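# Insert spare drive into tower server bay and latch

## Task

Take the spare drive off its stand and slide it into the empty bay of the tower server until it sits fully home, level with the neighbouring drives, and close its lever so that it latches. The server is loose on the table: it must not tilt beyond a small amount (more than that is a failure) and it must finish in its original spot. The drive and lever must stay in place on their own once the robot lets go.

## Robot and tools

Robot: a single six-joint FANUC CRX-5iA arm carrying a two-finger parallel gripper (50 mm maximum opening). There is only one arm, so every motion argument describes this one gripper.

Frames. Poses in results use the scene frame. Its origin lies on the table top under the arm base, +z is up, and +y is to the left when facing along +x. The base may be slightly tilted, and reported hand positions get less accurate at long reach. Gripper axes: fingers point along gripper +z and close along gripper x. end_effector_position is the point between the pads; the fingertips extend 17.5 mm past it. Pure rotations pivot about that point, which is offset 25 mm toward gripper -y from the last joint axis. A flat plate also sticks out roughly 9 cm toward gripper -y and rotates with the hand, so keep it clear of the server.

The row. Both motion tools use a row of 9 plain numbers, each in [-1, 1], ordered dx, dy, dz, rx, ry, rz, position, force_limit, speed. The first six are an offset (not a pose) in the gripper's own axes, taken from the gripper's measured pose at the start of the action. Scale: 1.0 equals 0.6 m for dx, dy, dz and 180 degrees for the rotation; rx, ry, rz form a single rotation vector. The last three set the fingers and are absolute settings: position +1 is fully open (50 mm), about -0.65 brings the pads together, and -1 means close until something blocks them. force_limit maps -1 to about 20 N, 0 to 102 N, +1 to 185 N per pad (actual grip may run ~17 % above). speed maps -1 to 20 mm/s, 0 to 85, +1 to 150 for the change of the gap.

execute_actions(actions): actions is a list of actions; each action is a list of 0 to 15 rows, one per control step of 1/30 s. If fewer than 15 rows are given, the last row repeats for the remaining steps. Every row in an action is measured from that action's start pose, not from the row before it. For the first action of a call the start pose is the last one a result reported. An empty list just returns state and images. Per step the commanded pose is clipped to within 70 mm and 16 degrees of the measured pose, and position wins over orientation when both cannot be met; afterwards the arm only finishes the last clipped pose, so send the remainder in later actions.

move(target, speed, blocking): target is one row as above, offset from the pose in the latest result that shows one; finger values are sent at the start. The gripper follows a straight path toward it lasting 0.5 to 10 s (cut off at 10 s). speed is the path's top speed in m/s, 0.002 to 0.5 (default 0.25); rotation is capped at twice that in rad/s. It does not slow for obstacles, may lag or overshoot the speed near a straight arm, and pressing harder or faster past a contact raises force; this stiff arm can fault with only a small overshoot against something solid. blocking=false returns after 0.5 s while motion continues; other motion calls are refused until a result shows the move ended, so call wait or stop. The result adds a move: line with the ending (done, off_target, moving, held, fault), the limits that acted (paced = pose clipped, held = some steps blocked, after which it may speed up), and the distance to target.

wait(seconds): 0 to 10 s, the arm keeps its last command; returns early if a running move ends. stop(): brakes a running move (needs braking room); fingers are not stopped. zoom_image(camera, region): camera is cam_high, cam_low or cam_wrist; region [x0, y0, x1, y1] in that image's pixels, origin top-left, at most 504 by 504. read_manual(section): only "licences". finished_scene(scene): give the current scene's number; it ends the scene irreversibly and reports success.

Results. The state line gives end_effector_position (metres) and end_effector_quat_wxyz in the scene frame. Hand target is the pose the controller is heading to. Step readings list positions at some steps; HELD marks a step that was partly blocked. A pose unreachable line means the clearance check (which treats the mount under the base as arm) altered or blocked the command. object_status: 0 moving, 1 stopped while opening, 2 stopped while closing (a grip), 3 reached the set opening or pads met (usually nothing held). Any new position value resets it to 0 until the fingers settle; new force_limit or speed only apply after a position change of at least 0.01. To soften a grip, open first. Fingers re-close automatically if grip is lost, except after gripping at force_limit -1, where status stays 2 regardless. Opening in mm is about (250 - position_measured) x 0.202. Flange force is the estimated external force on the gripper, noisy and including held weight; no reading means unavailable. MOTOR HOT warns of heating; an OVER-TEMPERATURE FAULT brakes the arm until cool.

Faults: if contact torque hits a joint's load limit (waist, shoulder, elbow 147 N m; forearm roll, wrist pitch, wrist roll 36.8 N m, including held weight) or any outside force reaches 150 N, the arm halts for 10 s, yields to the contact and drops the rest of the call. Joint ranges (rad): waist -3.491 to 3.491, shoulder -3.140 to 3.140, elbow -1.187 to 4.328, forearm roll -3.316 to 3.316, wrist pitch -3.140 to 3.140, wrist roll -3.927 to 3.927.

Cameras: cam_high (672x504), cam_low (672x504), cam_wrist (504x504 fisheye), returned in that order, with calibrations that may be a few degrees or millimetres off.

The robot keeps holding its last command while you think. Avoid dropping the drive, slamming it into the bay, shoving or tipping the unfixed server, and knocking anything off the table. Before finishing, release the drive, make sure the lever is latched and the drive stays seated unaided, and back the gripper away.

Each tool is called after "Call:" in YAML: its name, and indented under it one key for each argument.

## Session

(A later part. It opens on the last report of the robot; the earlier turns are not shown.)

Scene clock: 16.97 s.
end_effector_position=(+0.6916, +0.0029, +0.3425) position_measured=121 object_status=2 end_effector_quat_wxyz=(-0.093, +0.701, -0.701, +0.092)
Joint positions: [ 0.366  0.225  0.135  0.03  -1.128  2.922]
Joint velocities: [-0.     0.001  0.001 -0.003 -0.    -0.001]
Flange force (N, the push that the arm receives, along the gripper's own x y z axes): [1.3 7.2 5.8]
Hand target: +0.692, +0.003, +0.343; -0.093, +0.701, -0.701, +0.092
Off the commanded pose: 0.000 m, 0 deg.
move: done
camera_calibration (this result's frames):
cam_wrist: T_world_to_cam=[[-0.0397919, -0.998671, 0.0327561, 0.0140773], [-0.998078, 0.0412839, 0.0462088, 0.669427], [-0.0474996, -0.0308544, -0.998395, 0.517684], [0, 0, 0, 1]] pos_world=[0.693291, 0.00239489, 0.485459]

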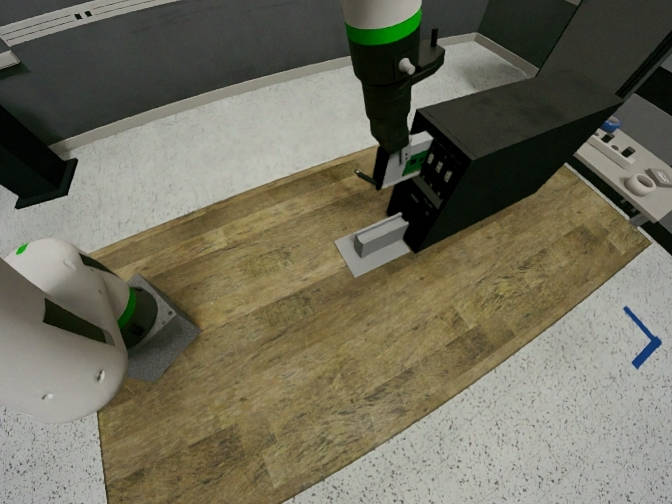

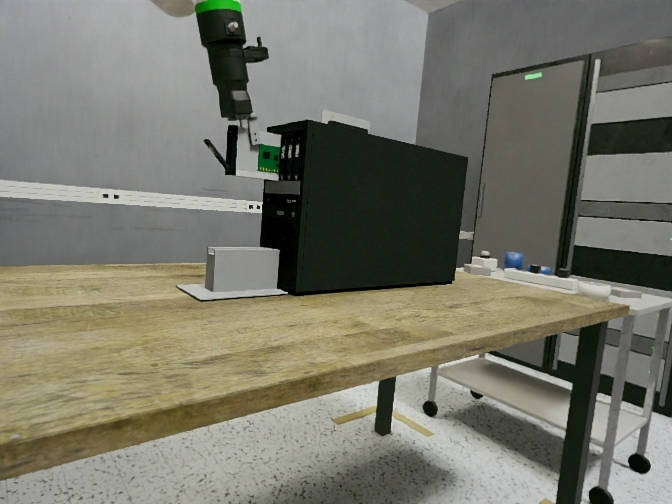

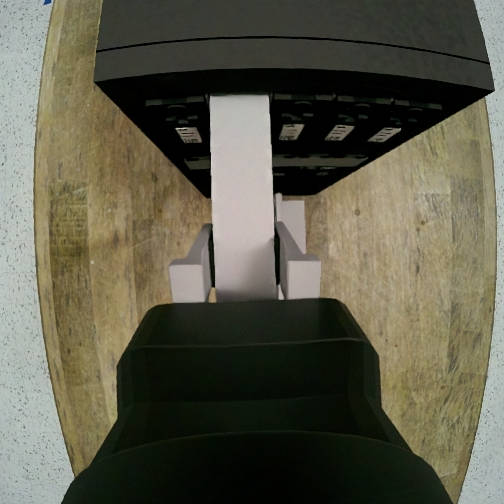

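Call:
move:
  target: [0,-0.0644,0.0172,0,0,0,-1,0,-0.3]
  speed: 0.03

Call:
move:
  target: [0,0,0,0,0,0,1,0,0.5]

Call:
move:
  target: [0,0.122,-0.0465,0,0,0,1,0,0.5]
  speed: 0.1

Call:
move:
  target: [0,0,0,0,0,0,-0.2,-0.4,0.5]

Call:
move:
  target: [0,-0.137,0.0367,0,0,0,-0.2,-0.4,0.5]
  speed: 0.03

Call:
move:
  target: [0,-0.0032,0.0009,0,0,0,-0.2,-0.4,0.5]
  speed: 0.006

Scene clock: 19.03 s.
end_effector_position=(+0.7316, +0.0029, +0.3425) position_measured=121 object_status=2 end_effector_quat_wxyz=(-0.093, +0.701, -0.701, +0.092)
Joint positions: [ 0.352  0.326  0.273  0.024 -1.164  2.939]
Joint velocities: [-0.     0.     0.001  0.001 -0.001 -0.001]
Flange force (N, the push that the arm receives, along the gripper's own x y z axes): [0.2 13.6 3.5]
Hand target: +0.732, +0.003, +0.343; -0.093, +0.701, -0.701, +0.092
Off the commanded pose: 0.000 m, 0 deg.
move: done
camera_calibration (this result's frames):
cam_wrist: T_world_to_cam=[[-0.0397344, -0.998674, 0.0327321, 0.0157114], [-0.998081, 0.0412249, 0.0461944, 0.709376], [-0.0474825, -0.0308338, -0.998396, 0.519598], [0, 0, 0, 1]] pos_world=[0.733311, 0.00246776, 0.485481]

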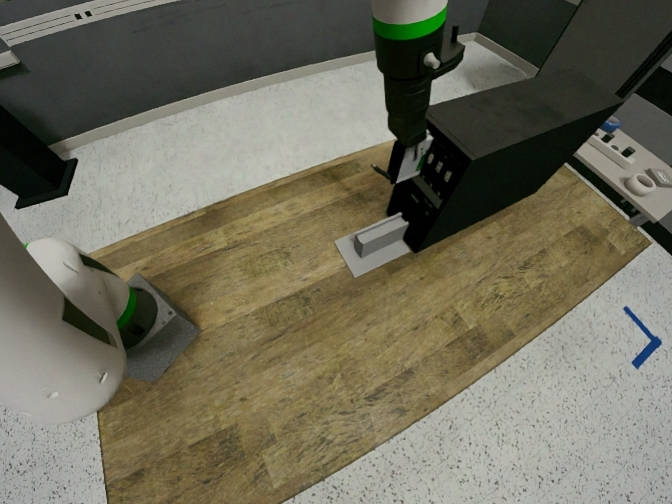

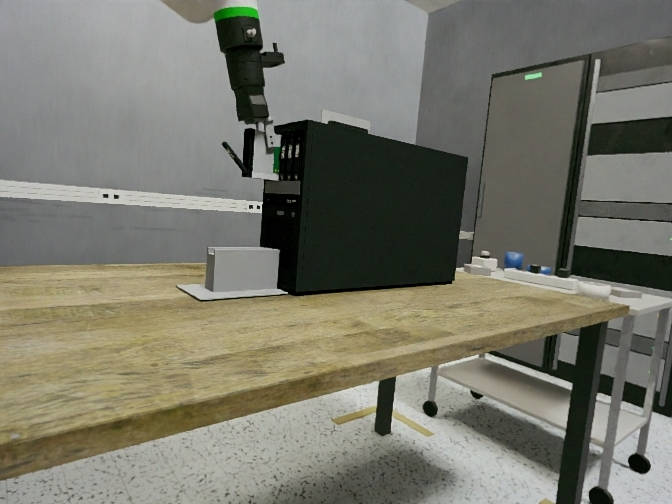

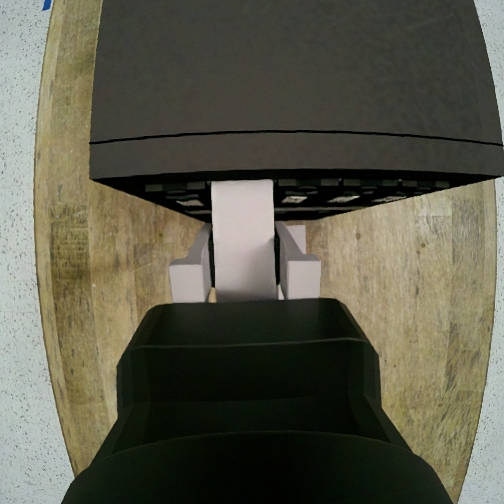

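Scene clock: 19.53 s.
end_effector_position=(+0.7316, +0.0029, +0.3426) position_measured=3 object_status=3 end_effector_quat_wxyz=(-0.093, +0.701, -0.701, +0.092)
Joint positions: [ 0.352  0.326  0.273  0.024 -1.164  2.939]
Joint velocities: [-0.     0.     0.    -0.    -0.    -0.001]
Flange force (N, the push that the arm receives, along the gripper's own x y z axes): [0.2 5.5 0.2]
Hand target: +0.732, +0.003, +0.343; -0.093, +0.701, -0.701, +0.092
Off the commanded pose: 0.000 m, 0 deg.
move: done
camera_calibration (this result's frames):
cam_wrist: T_world_to_cam=[[-0.039739, -0.998674, 0.0327117, 0.0157254], [-0.998086, 0.0412257, 0.0461024, 0.709445], [-0.0473898, -0.030817, -0.998401, 0.519584], [0, 0, 0, 1]] pos_world=[0.733335, 0.00246923, 0.485531]

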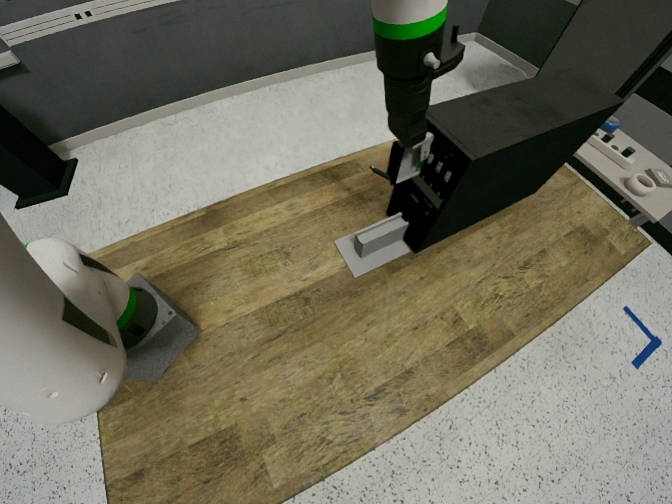

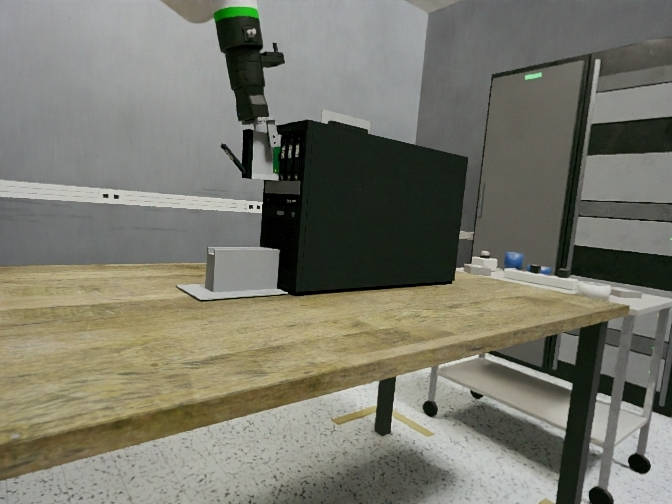

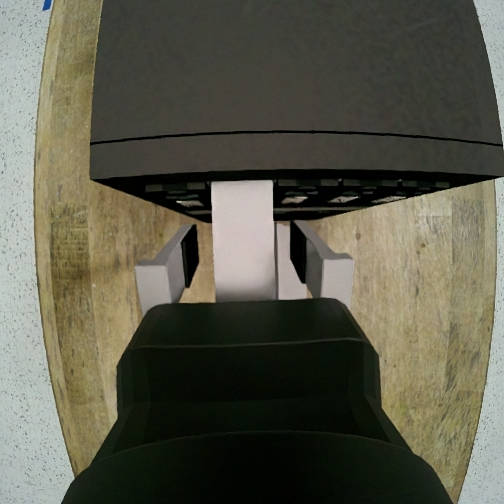

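Scene clock: 20.63 s.
end_effector_position=(+0.6537, +0.0028, +0.3506) position_measured=3 object_status=3 end_effector_quat_wxyz=(-0.093, +0.701, -0.701, +0.092)
Joint positions: [ 0.382  0.127  0.03   0.036 -1.121  2.905]
Joint velocities: [ 0.    -0.001 -0.001 -0.001  0.     0.001]
Flange force (N, the push that the arm receives, along the gripper's own x y z axes): [1.6 8.3 0.0]
Hand target: +0.654, +0.003, +0.351; -0.093, +0.701, -0.701, +0.092
Off the commanded pose: 0.000 m, 0 deg.
move: done
camera_calibration (this result's frames):
cam_wrist: T_world_to_cam=[[-0.0397992, -0.998671, 0.0327566, 0.0122589], [-0.99808, 0.0412897, 0.0461584, 0.631247], [-0.0474495, -0.0308566, -0.998397, 0.523908], [0, 0, 0, 1]] pos_world=[0.655383, 0.00234456, 0.49353]

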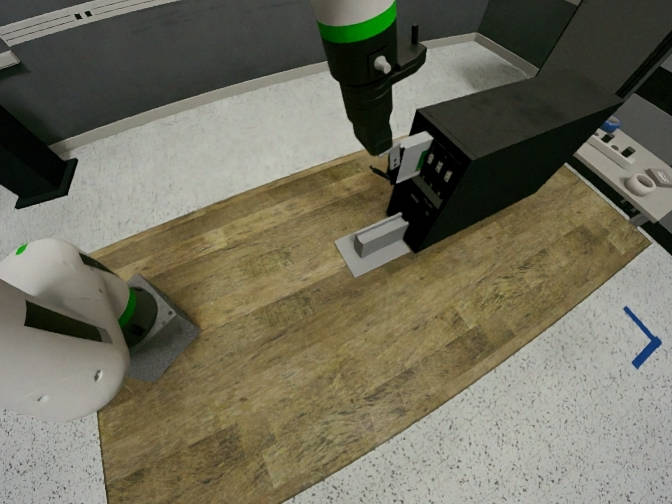

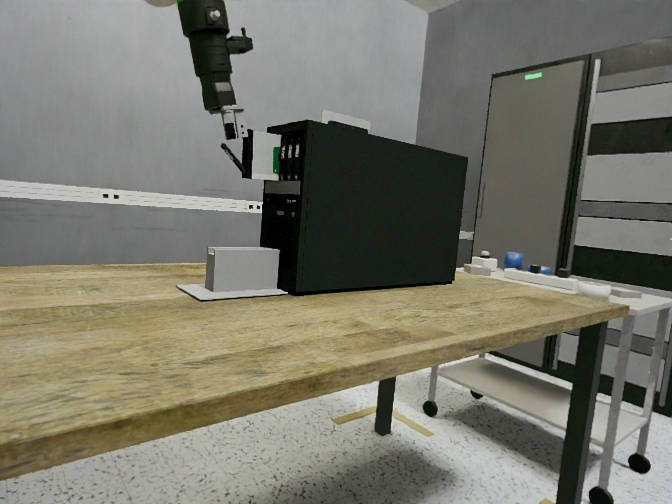

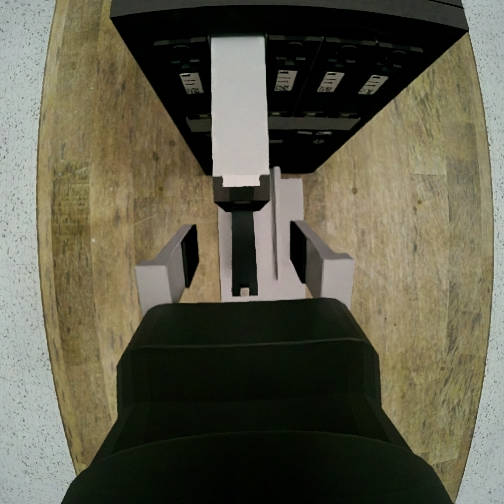

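Scene clock: 21.20 s.
end_effector_position=(+0.6537, +0.0028, +0.3506) position_measured=182 object_status=3 end_effector_quat_wxyz=(-0.093, +0.701, -0.701, +0.092)
Joint positions: [ 0.382  0.127  0.03   0.036 -1.121  2.905]
Joint velocities: [ 0.    -0.     0.     0.001 -0.    -0.001]
Flange force (N, the push that the arm receives, along the gripper's own x y z axes): [0.9 9.2 0.3]
Hand target: +0.654, +0.003, +0.351; -0.093, +0.701, -0.701, +0.092
Off the commanded pose: 0.000 m, 0 deg.
move: done
camera_calibration (this result's frames):
cam_wrist: T_world_to_cam=[[-0.0398001, -0.998671, 0.0327563, 0.0122591], [-0.998081, 0.0412904, 0.0461525, 0.631245], [-0.0474436, -0.0308566, -0.998397, 0.523908], [0, 0, 0, 1]] pos_world=[0.655377, 0.00234449, 0.493533]

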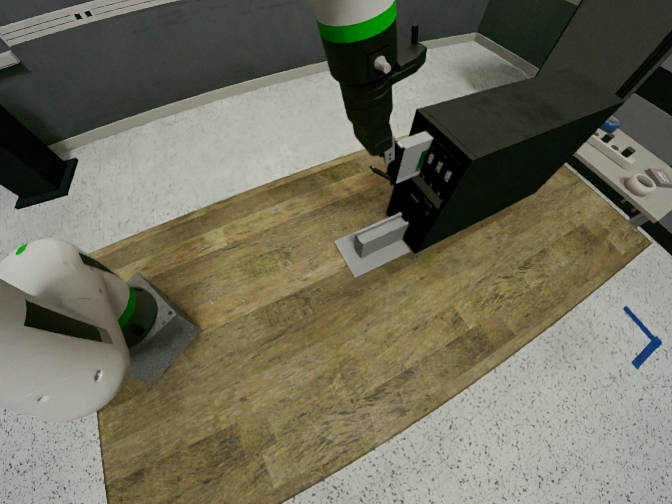

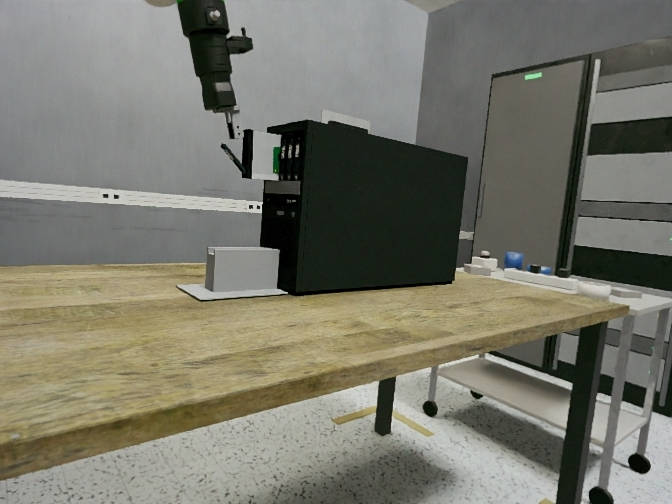

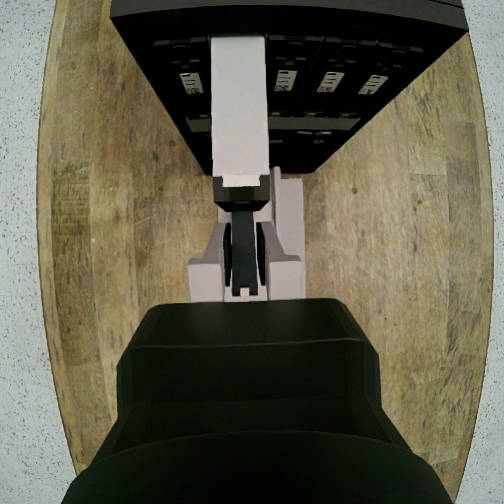

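Scene clock: 24.30 s.
end_effector_position=(+0.7388, +0.0030, +0.3506) position_measured=182 object_status=3 end_effector_quat_wxyz=(-0.093, +0.701, -0.701, +0.092)
Joint positions: [ 0.349  0.342  0.315  0.022 -1.19   2.943]
Joint velocities: [ 0.     0.     0.     0.002 -0.    -0.001]
Flange force (N, the push that the arm receives, along the gripper's own x y z axes): [1.4 15.8 -1.2]
Hand target: +0.739, +0.003, +0.351; -0.093, +0.701, -0.701, +0.092
Off the commanded pose: 0.000 m, 0 deg.
move: done
camera_calibration (this result's frames):
cam_wrist: T_world_to_cam=[[-0.0396922, -0.998677, 0.0327003, 0.0157507], [-0.998086, 0.0411796, 0.0461423, 0.716243], [-0.0474279, -0.0308062, -0.9984, 0.527919], [0, 0, 0, 1]] pos_world=[0.740535, 0.00249843, 0.493509]

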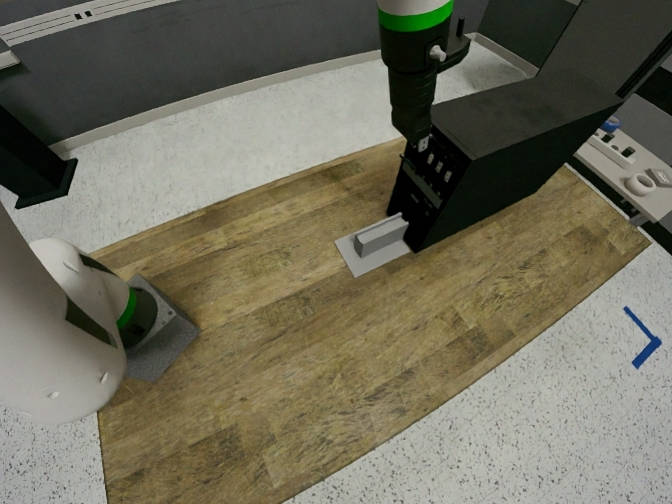

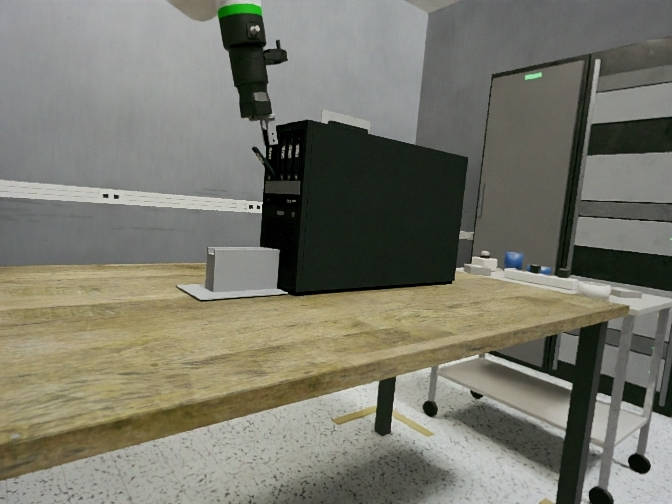

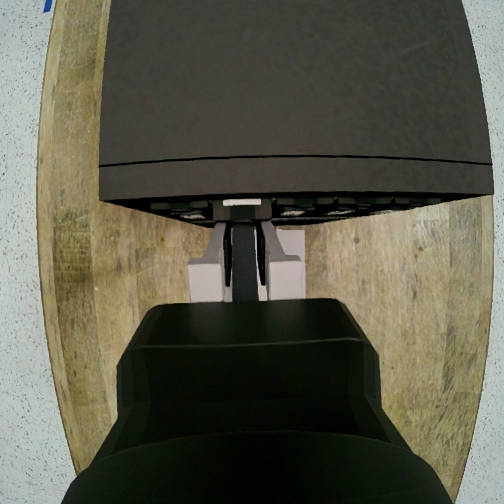

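Scene clock: 25.00 s.
end_effector_position=(+0.7408, +0.0030, +0.3505) position_measured=182 object_status=3 end_effector_quat_wxyz=(-0.093, +0.701, -0.701, +0.092)
Joint positions: [ 0.349  0.348  0.322  0.022 -1.192  2.944]
Joint velocities: [ 0.     0.     0.     0.001 -0.    -0.001]
Flange force (N, the push that the arm receives, along the gripper's own x y z axes): [1.1 20.6 -10.2]
Hand target: +0.741, +0.003, +0.351; -0.093, +0.701, -0.701, +0.092
Off the commanded pose: 0.000 m, 0 deg.
move: done
camera_calibration (this result's frames):
cam_wrist: T_world_to_cam=[[-0.0396881, -0.998676, 0.0327222, 0.0158157], [-0.998077, 0.041182, 0.0463202, 0.718095], [-0.0476064, -0.0308209, -0.998391, 0.528116], [0, 0, 0, 1]] pos_world=[0.742484, 0.00249917, 0.493486]

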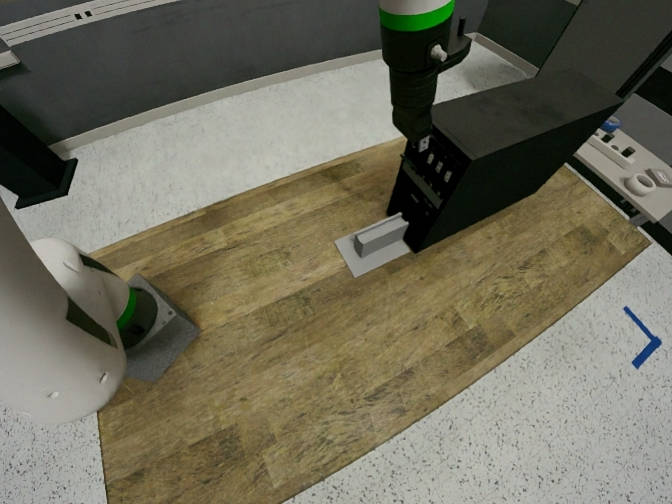

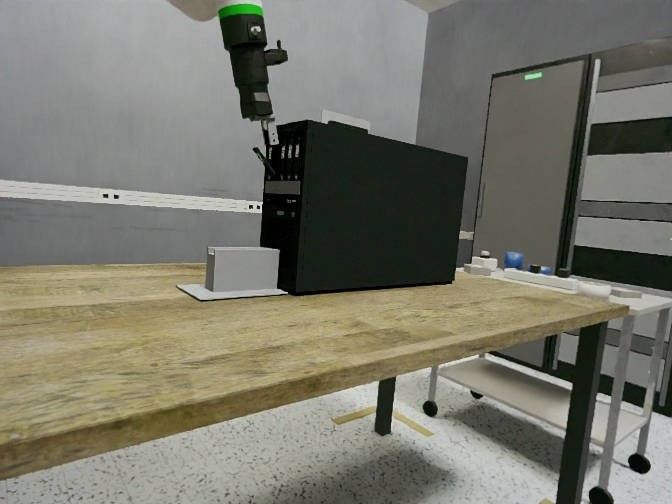

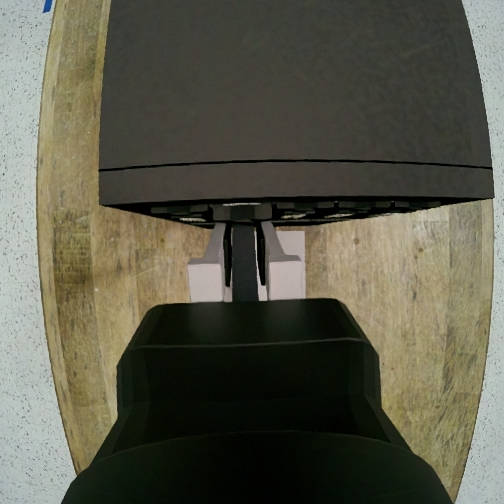

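Call:
move:
  target: [0,0.127,0.023,0,0,0,1,-0.4,1]
  speed: 0.08

Call:
move:
  target: [0,0,0,0,0,0,-1,-0.4,0.5]

Call:
move:
  target: [0,-0.116,0.031,0,0,0,-1,-0.4,0.5]
  speed: 0.03

Call:
move:
  target: [0,-0.0024,0.0006,0,0,0,-1,-0.4,0.5]
  speed: 0.005

Scene clock: 26.57 s.
end_effector_position=(+0.6706, +0.0028, +0.3175) position_measured=3 object_status=3 end_effector_quat_wxyz=(-0.093, +0.701, -0.701, +0.092)
Joint positions: [ 0.376  0.185  0.024  0.035 -1.057  2.909]
Joint velocities: [ 0.    -0.    -0.002 -0.001  0.001 -0.001]
Flange force (N, the push that the arm receives, along the gripper's own x y z axes): [-0.5 13.5 -0.4]
Hand target: +0.671, +0.003, +0.318; -0.093, +0.701, -0.701, +0.092
Off the commanded pose: 0.000 m, 0 deg.
move: done
camera_calibration (this result's frames):
cam_wrist: T_world_to_cam=[[-0.0399269, -0.998665, 0.0327875, 0.0140541], [-0.998067, 0.0414239, 0.0463224, 0.649609], [-0.0476187, -0.0308747, -0.998388, 0.491832], [0, 0, 0, 1]] pos_world=[0.672335, 0.00231122, 0.460487]

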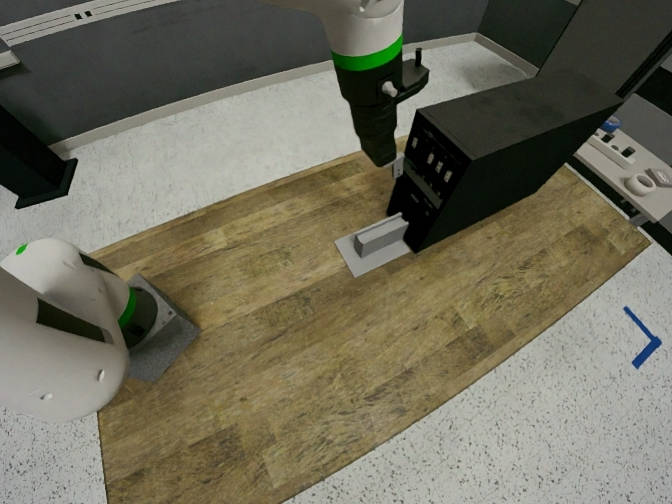

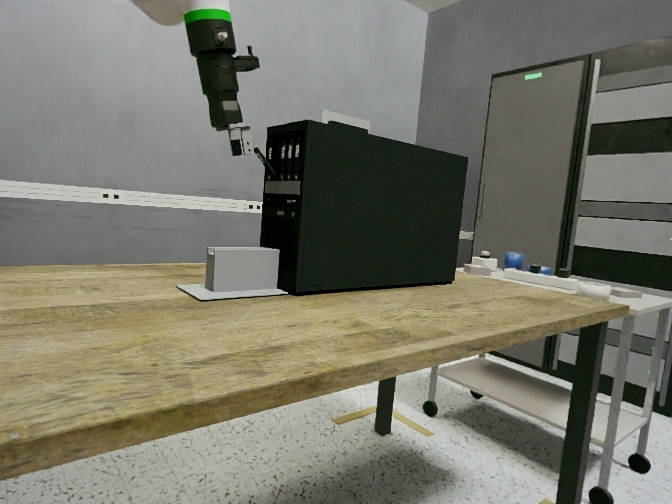

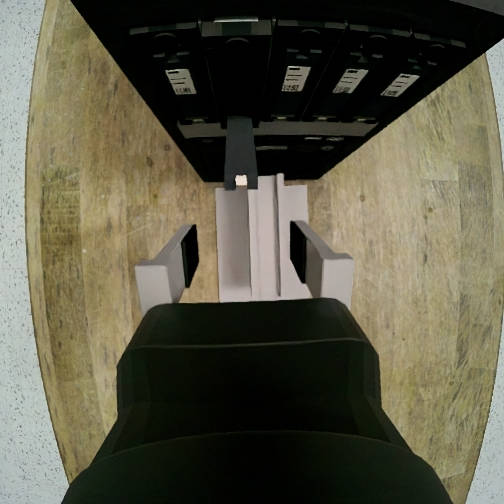

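Scene clock: 27.23 s.
end_effector_position=(+0.6706, +0.0028, +0.3175) position_measured=252 object_status=3 end_effector_quat_wxyz=(-0.093, +0.701, -0.701, +0.092)
Joint positions: [ 0.376  0.185  0.024  0.035 -1.057  2.909]
Joint velocities: [-0.    -0.    -0.     0.001 -0.001 -0.001]
Flange force (N, the push that the arm receives, along the gripper's own x y z axes): [3.1 5.2 0.6]
Hand target: +0.671, +0.003, +0.318; -0.093, +0.701, -0.701, +0.092
Off the commanded pose: 0.000 m, 0 deg.
move: done
camera_calibration (this result's frames):
cam_wrist: T_world_to_cam=[[-0.0399282, -0.998664, 0.032789, 0.0140541], [-0.998067, 0.0414254, 0.0463259, 0.649602], [-0.0476223, -0.0308759, -0.998388, 0.491831], [0, 0, 0, 1]] pos_world=[0.67233, 0.00231103, 0.460484]

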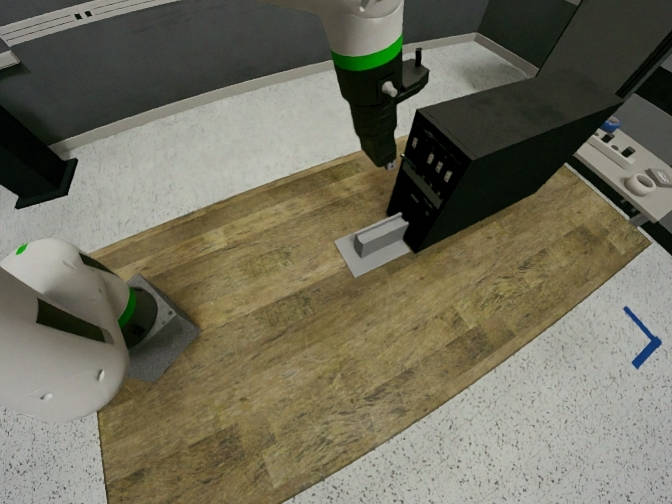

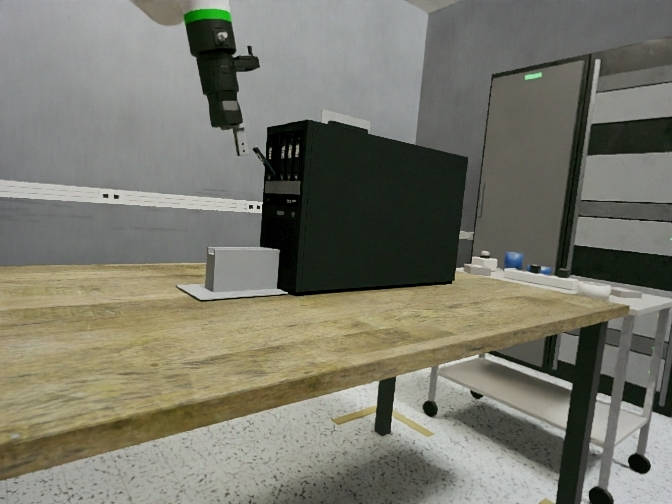

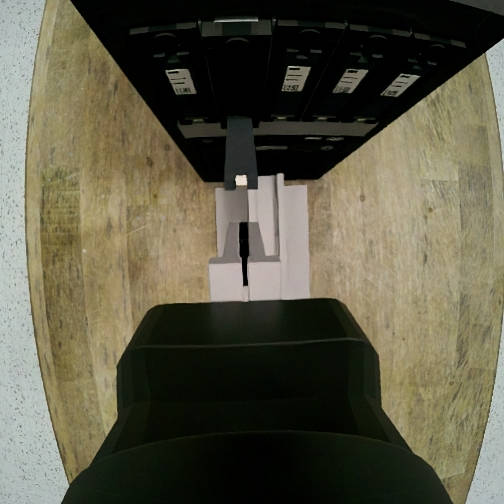

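Scene clock: 29.90 s.
end_effector_position=(+0.7427, +0.0029, +0.3176) position_measured=252 object_status=3 end_effector_quat_wxyz=(-0.093, +0.701, -0.701, +0.092)
Joint positions: [ 0.349  0.365  0.268  0.023 -1.121  2.941]
Joint velocities: [-0.     0.001  0.001 -0.    -0.001  0.001]
Flange force (N, the push that the arm receives, along the gripper's own x y z axes): [2.8 17.2 -5.6]
Hand target: +0.743, +0.003, +0.318; -0.093, +0.701, -0.701, +0.092
Off the commanded pose: 0.000 m, 0 deg.
move: done
camera_calibration (this result's frames):
cam_wrist: T_world_to_cam=[[-0.0398279, -0.99867, 0.0327479, 0.0170076], [-0.998071, 0.0413236, 0.0463401, 0.721539], [-0.0476317, -0.0308391, -0.998389, 0.495292], [0, 0, 0, 1]] pos_world=[0.744416, 0.00244281, 0.460501]

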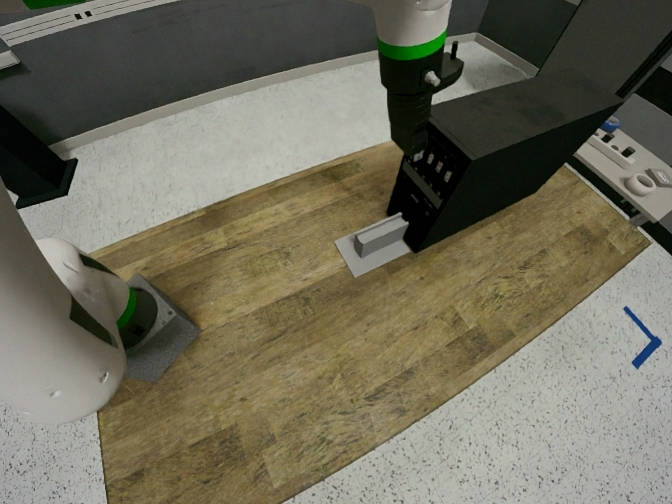

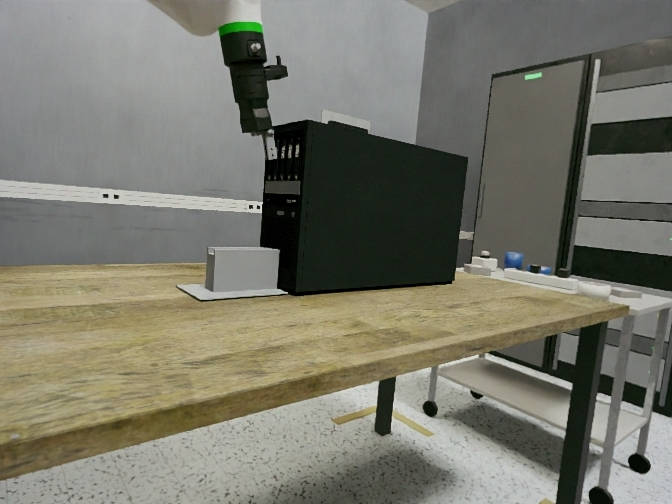

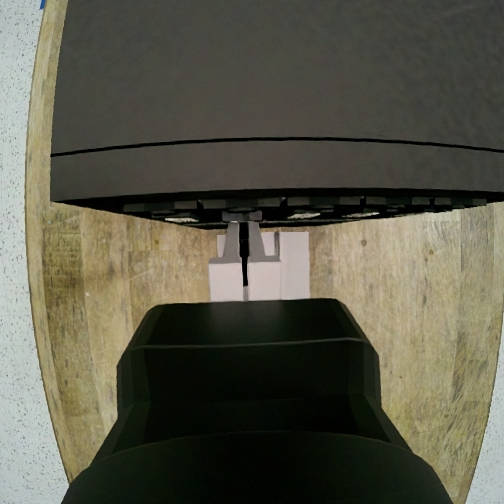

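Scene clock: 30.60 s.
end_effector_position=(+0.7442, +0.0029, +0.3176) position_measured=252 object_status=3 end_effector_quat_wxyz=(-0.093, +0.701, -0.701, +0.092)
Joint positions: [ 0.349  0.368  0.274  0.023 -1.123  2.941]
Joint velocities: [ 0.     0.    -0.     0.002  0.     0.001]
Flange force (N, the push that the arm receives, along the gripper's own x y z axes): [2.7 12.1 -3.1]
Hand target: +0.744, +0.003, +0.318; -0.093, +0.701, -0.701, +0.092
Off the commanded pose: 0.000 m, 0 deg.
move: done
camera_calibration (this result's frames):
cam_wrist: T_world_to_cam=[[-0.0398247, -0.99867, 0.0327458, 0.0170681], [-0.998071, 0.0413204, 0.0463422, 0.723018], [-0.0476337, -0.030837, -0.998389, 0.495387], [0, 0, 0, 1]] pos_world=[0.7459, 0.00244635, 0.460524]

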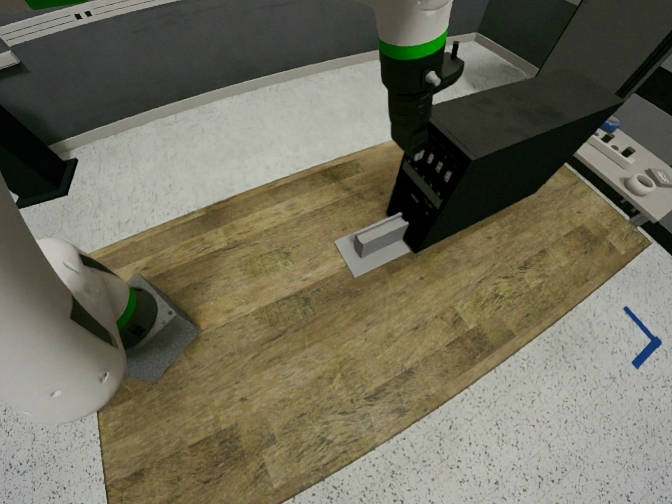

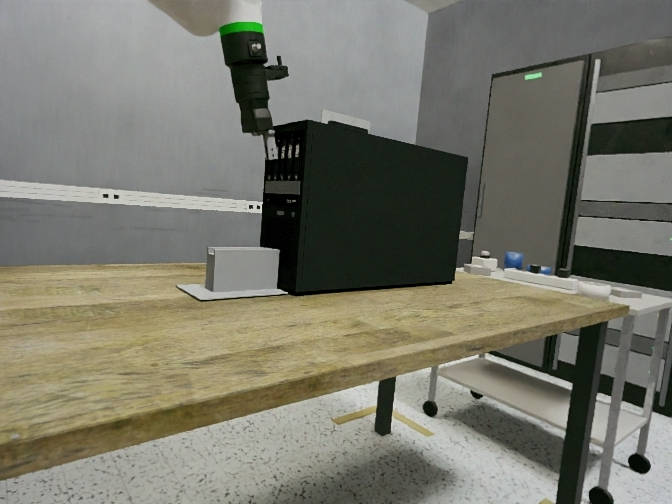

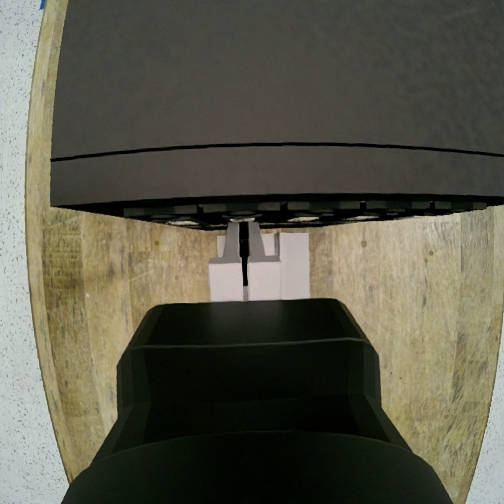

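Call:
execute_actions:
  actions: []

Call:
move:
  target: [0,-0.002,0.0005,0,0,0,-1,-0.4,0.5]
  speed: 0.005

Call:
move:
  target: [0,0.1,-0.03,0,0,0,-1,-0.4,0.5]
  speed: 0.1

Call:
zoom_image:
  camera: "cam_wrist"
  region: [80, 20, 400, 200]

Scene clock: 32.67 s.
end_effector_position=(+0.7442, +0.0029, +0.3176) position_measured=252 object_status=3 end_effector_quat_wxyz=(-0.093, +0.701, -0.701, +0.092)
Joint positions: [ 0.349  0.368  0.274  0.023 -1.123  2.941]
Joint velocities: [ 0.    -0.    -0.    -0.001  0.     0.   ]
Flange force (N, the push that the arm receives, along the gripper's own x y z axes): [-1.0 13.3 -4.6]
Hand target: +0.744, +0.003, +0.318; -0.093, +0.701, -0.701, +0.092
Off the commanded pose: 0.000 m, 0 deg.
camera_calibration (this result's frames):
cam_wrist: T_world_to_cam=[[-0.0398256, -0.99867, 0.0327456, 0.0170684], [-0.998071, 0.0413212, 0.0463413, 0.72302], [-0.0476327, -0.0308368, -0.998389, 0.495387], [0, 0, 0, 1]] pos_world=[0.745901, 0.00244586, 0.460524]

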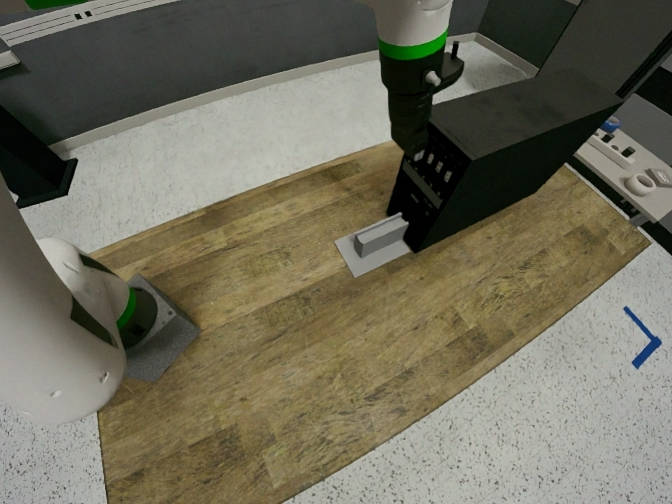

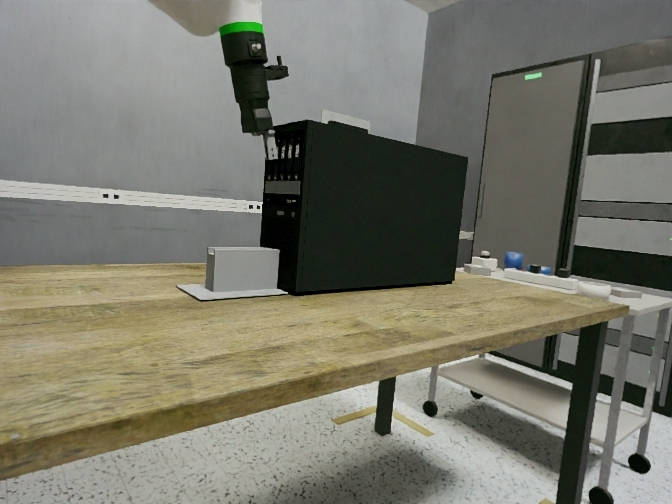

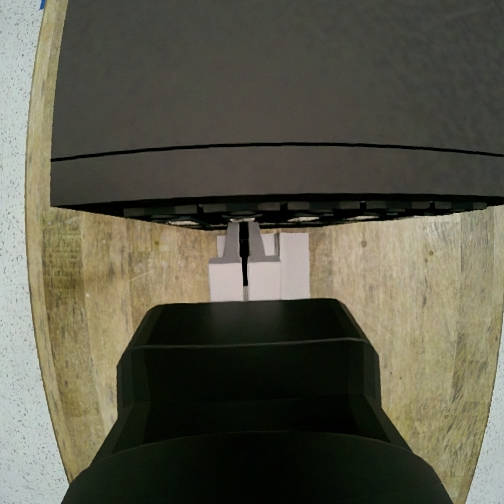

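Scene clock: 33.37 s.
end_effector_position=(+0.7454, +0.0029, +0.3176) position_measured=252 object_status=3 end_effector_quat_wxyz=(-0.093, +0.701, -0.701, +0.092)
Joint positions: [ 0.349  0.372  0.279  0.023 -1.124  2.942]
Joint velocities: [ 0.     0.     0.001 -0.001 -0.001  0.   ]
Flange force (N, the push that the arm receives, along the gripper's own x y z axes): [2.4 28.6 -10.1]
Hand target: +0.745, +0.003, +0.318; -0.093, +0.701, -0.701, +0.092
Off the commanded pose: 0.000 m, 0 deg.
move: done
camera_calibration (this result's frames):
cam_wrist: T_world_to_cam=[[-0.0398252, -0.99867, 0.032746, 0.0171188], [-0.998069, 0.0413221, 0.0463823, 0.724228], [-0.0476737, -0.0308356, -0.998387, 0.495478], [0, 0, 0, 1]] pos_world=[0.747133, 0.00244774, 0.460527]

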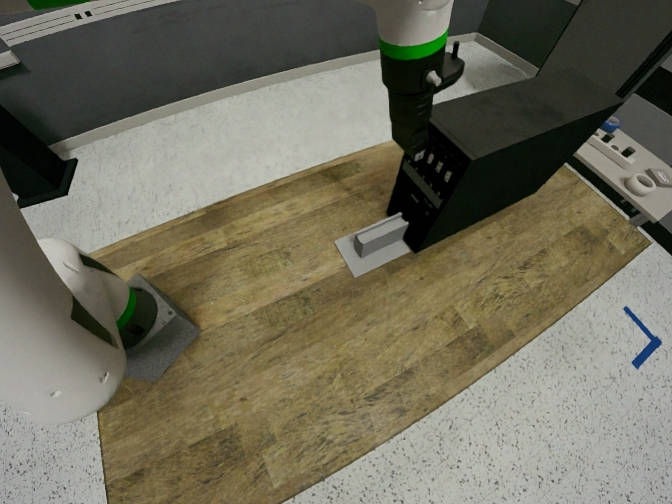

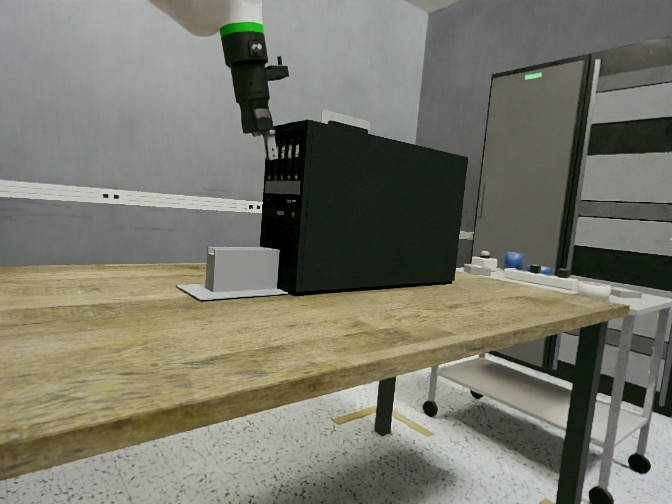

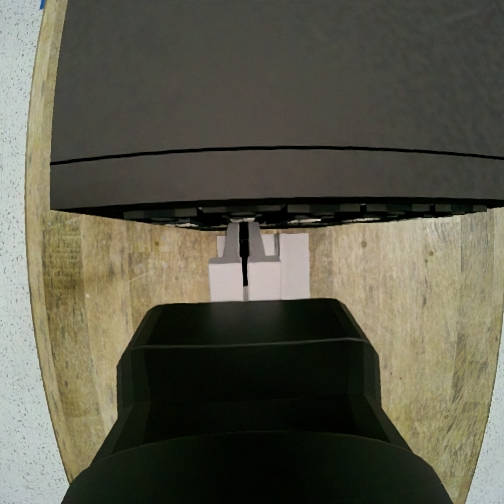

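Scene clock: 34.30 s.
end_effector_position=(+0.6827, +0.0028, +0.3195) position_measured=252 object_status=3 end_effector_quat_wxyz=(-0.093, +0.701, -0.701, +0.092)
Joint positions: [ 0.371  0.214  0.066  0.032 -1.07   2.915]
Joint velocities: [ 0.    -0.001 -0.001 -0.002 -0.    -0.002]
Flange force (N, the push that the arm receives, along the gripper's own x y z axes): [0.6 7.3 -0.1]
Hand target: +0.683, +0.003, +0.319; -0.093, +0.701, -0.701, +0.092
Off the commanded pose: 0.000 m, 0 deg.
move: done
camera_calibration (this result's frames):
cam_wrist: T_world_to_cam=[[-0.0399115, -0.998665, 0.032788, 0.0144882], [-0.998064, 0.0414113, 0.0464126, 0.661605], [-0.0477085, -0.0308721, -0.998384, 0.494387], [0, 0, 0, 1]] pos_world=[0.684488, 0.00233376, 0.462406]

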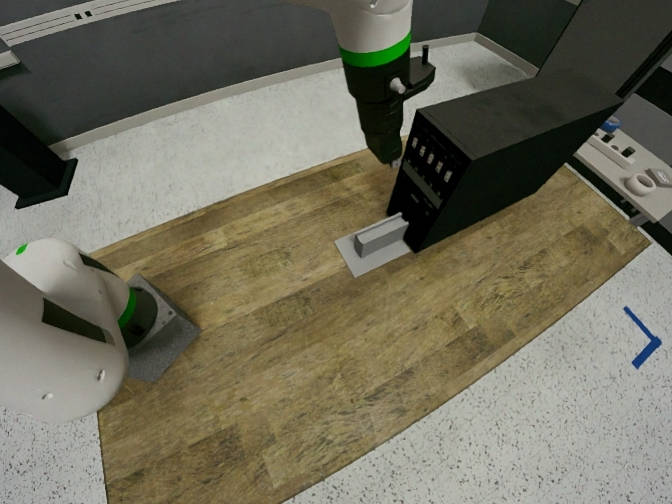

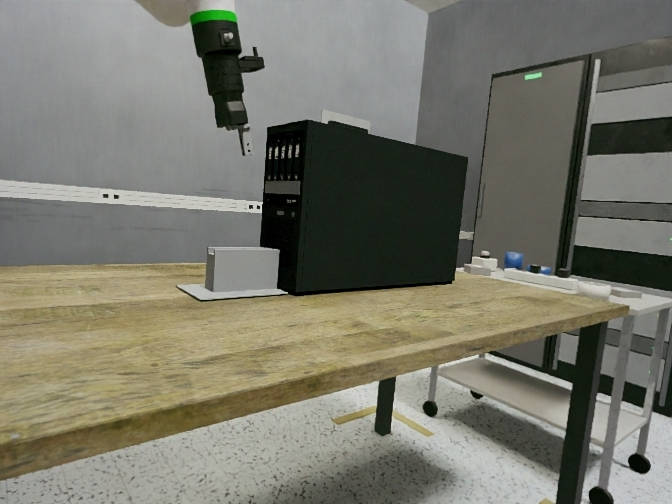

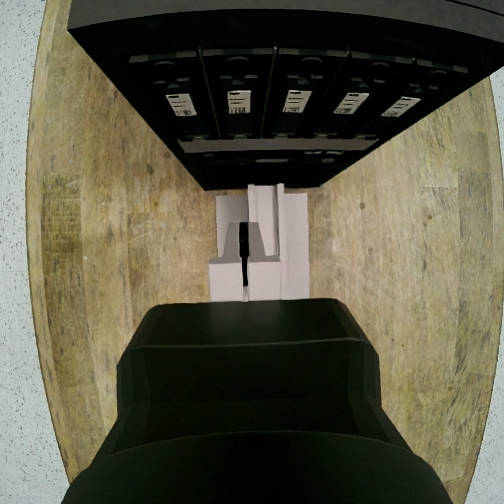

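Region (80, 20, 400, 200) of cam_wrist's 504x504 image, scaled by 1.575, with more detail than that image has; it fills the top 284 rows of this view, and the rest is white.

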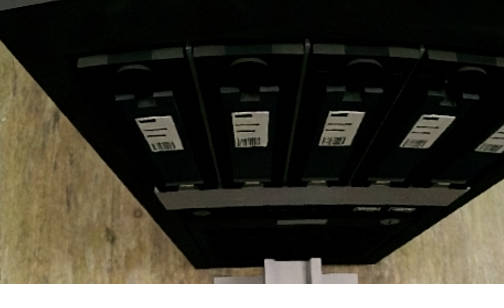

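Call:
finished_scene:
  scene: 2

The scene is finished: the task was done.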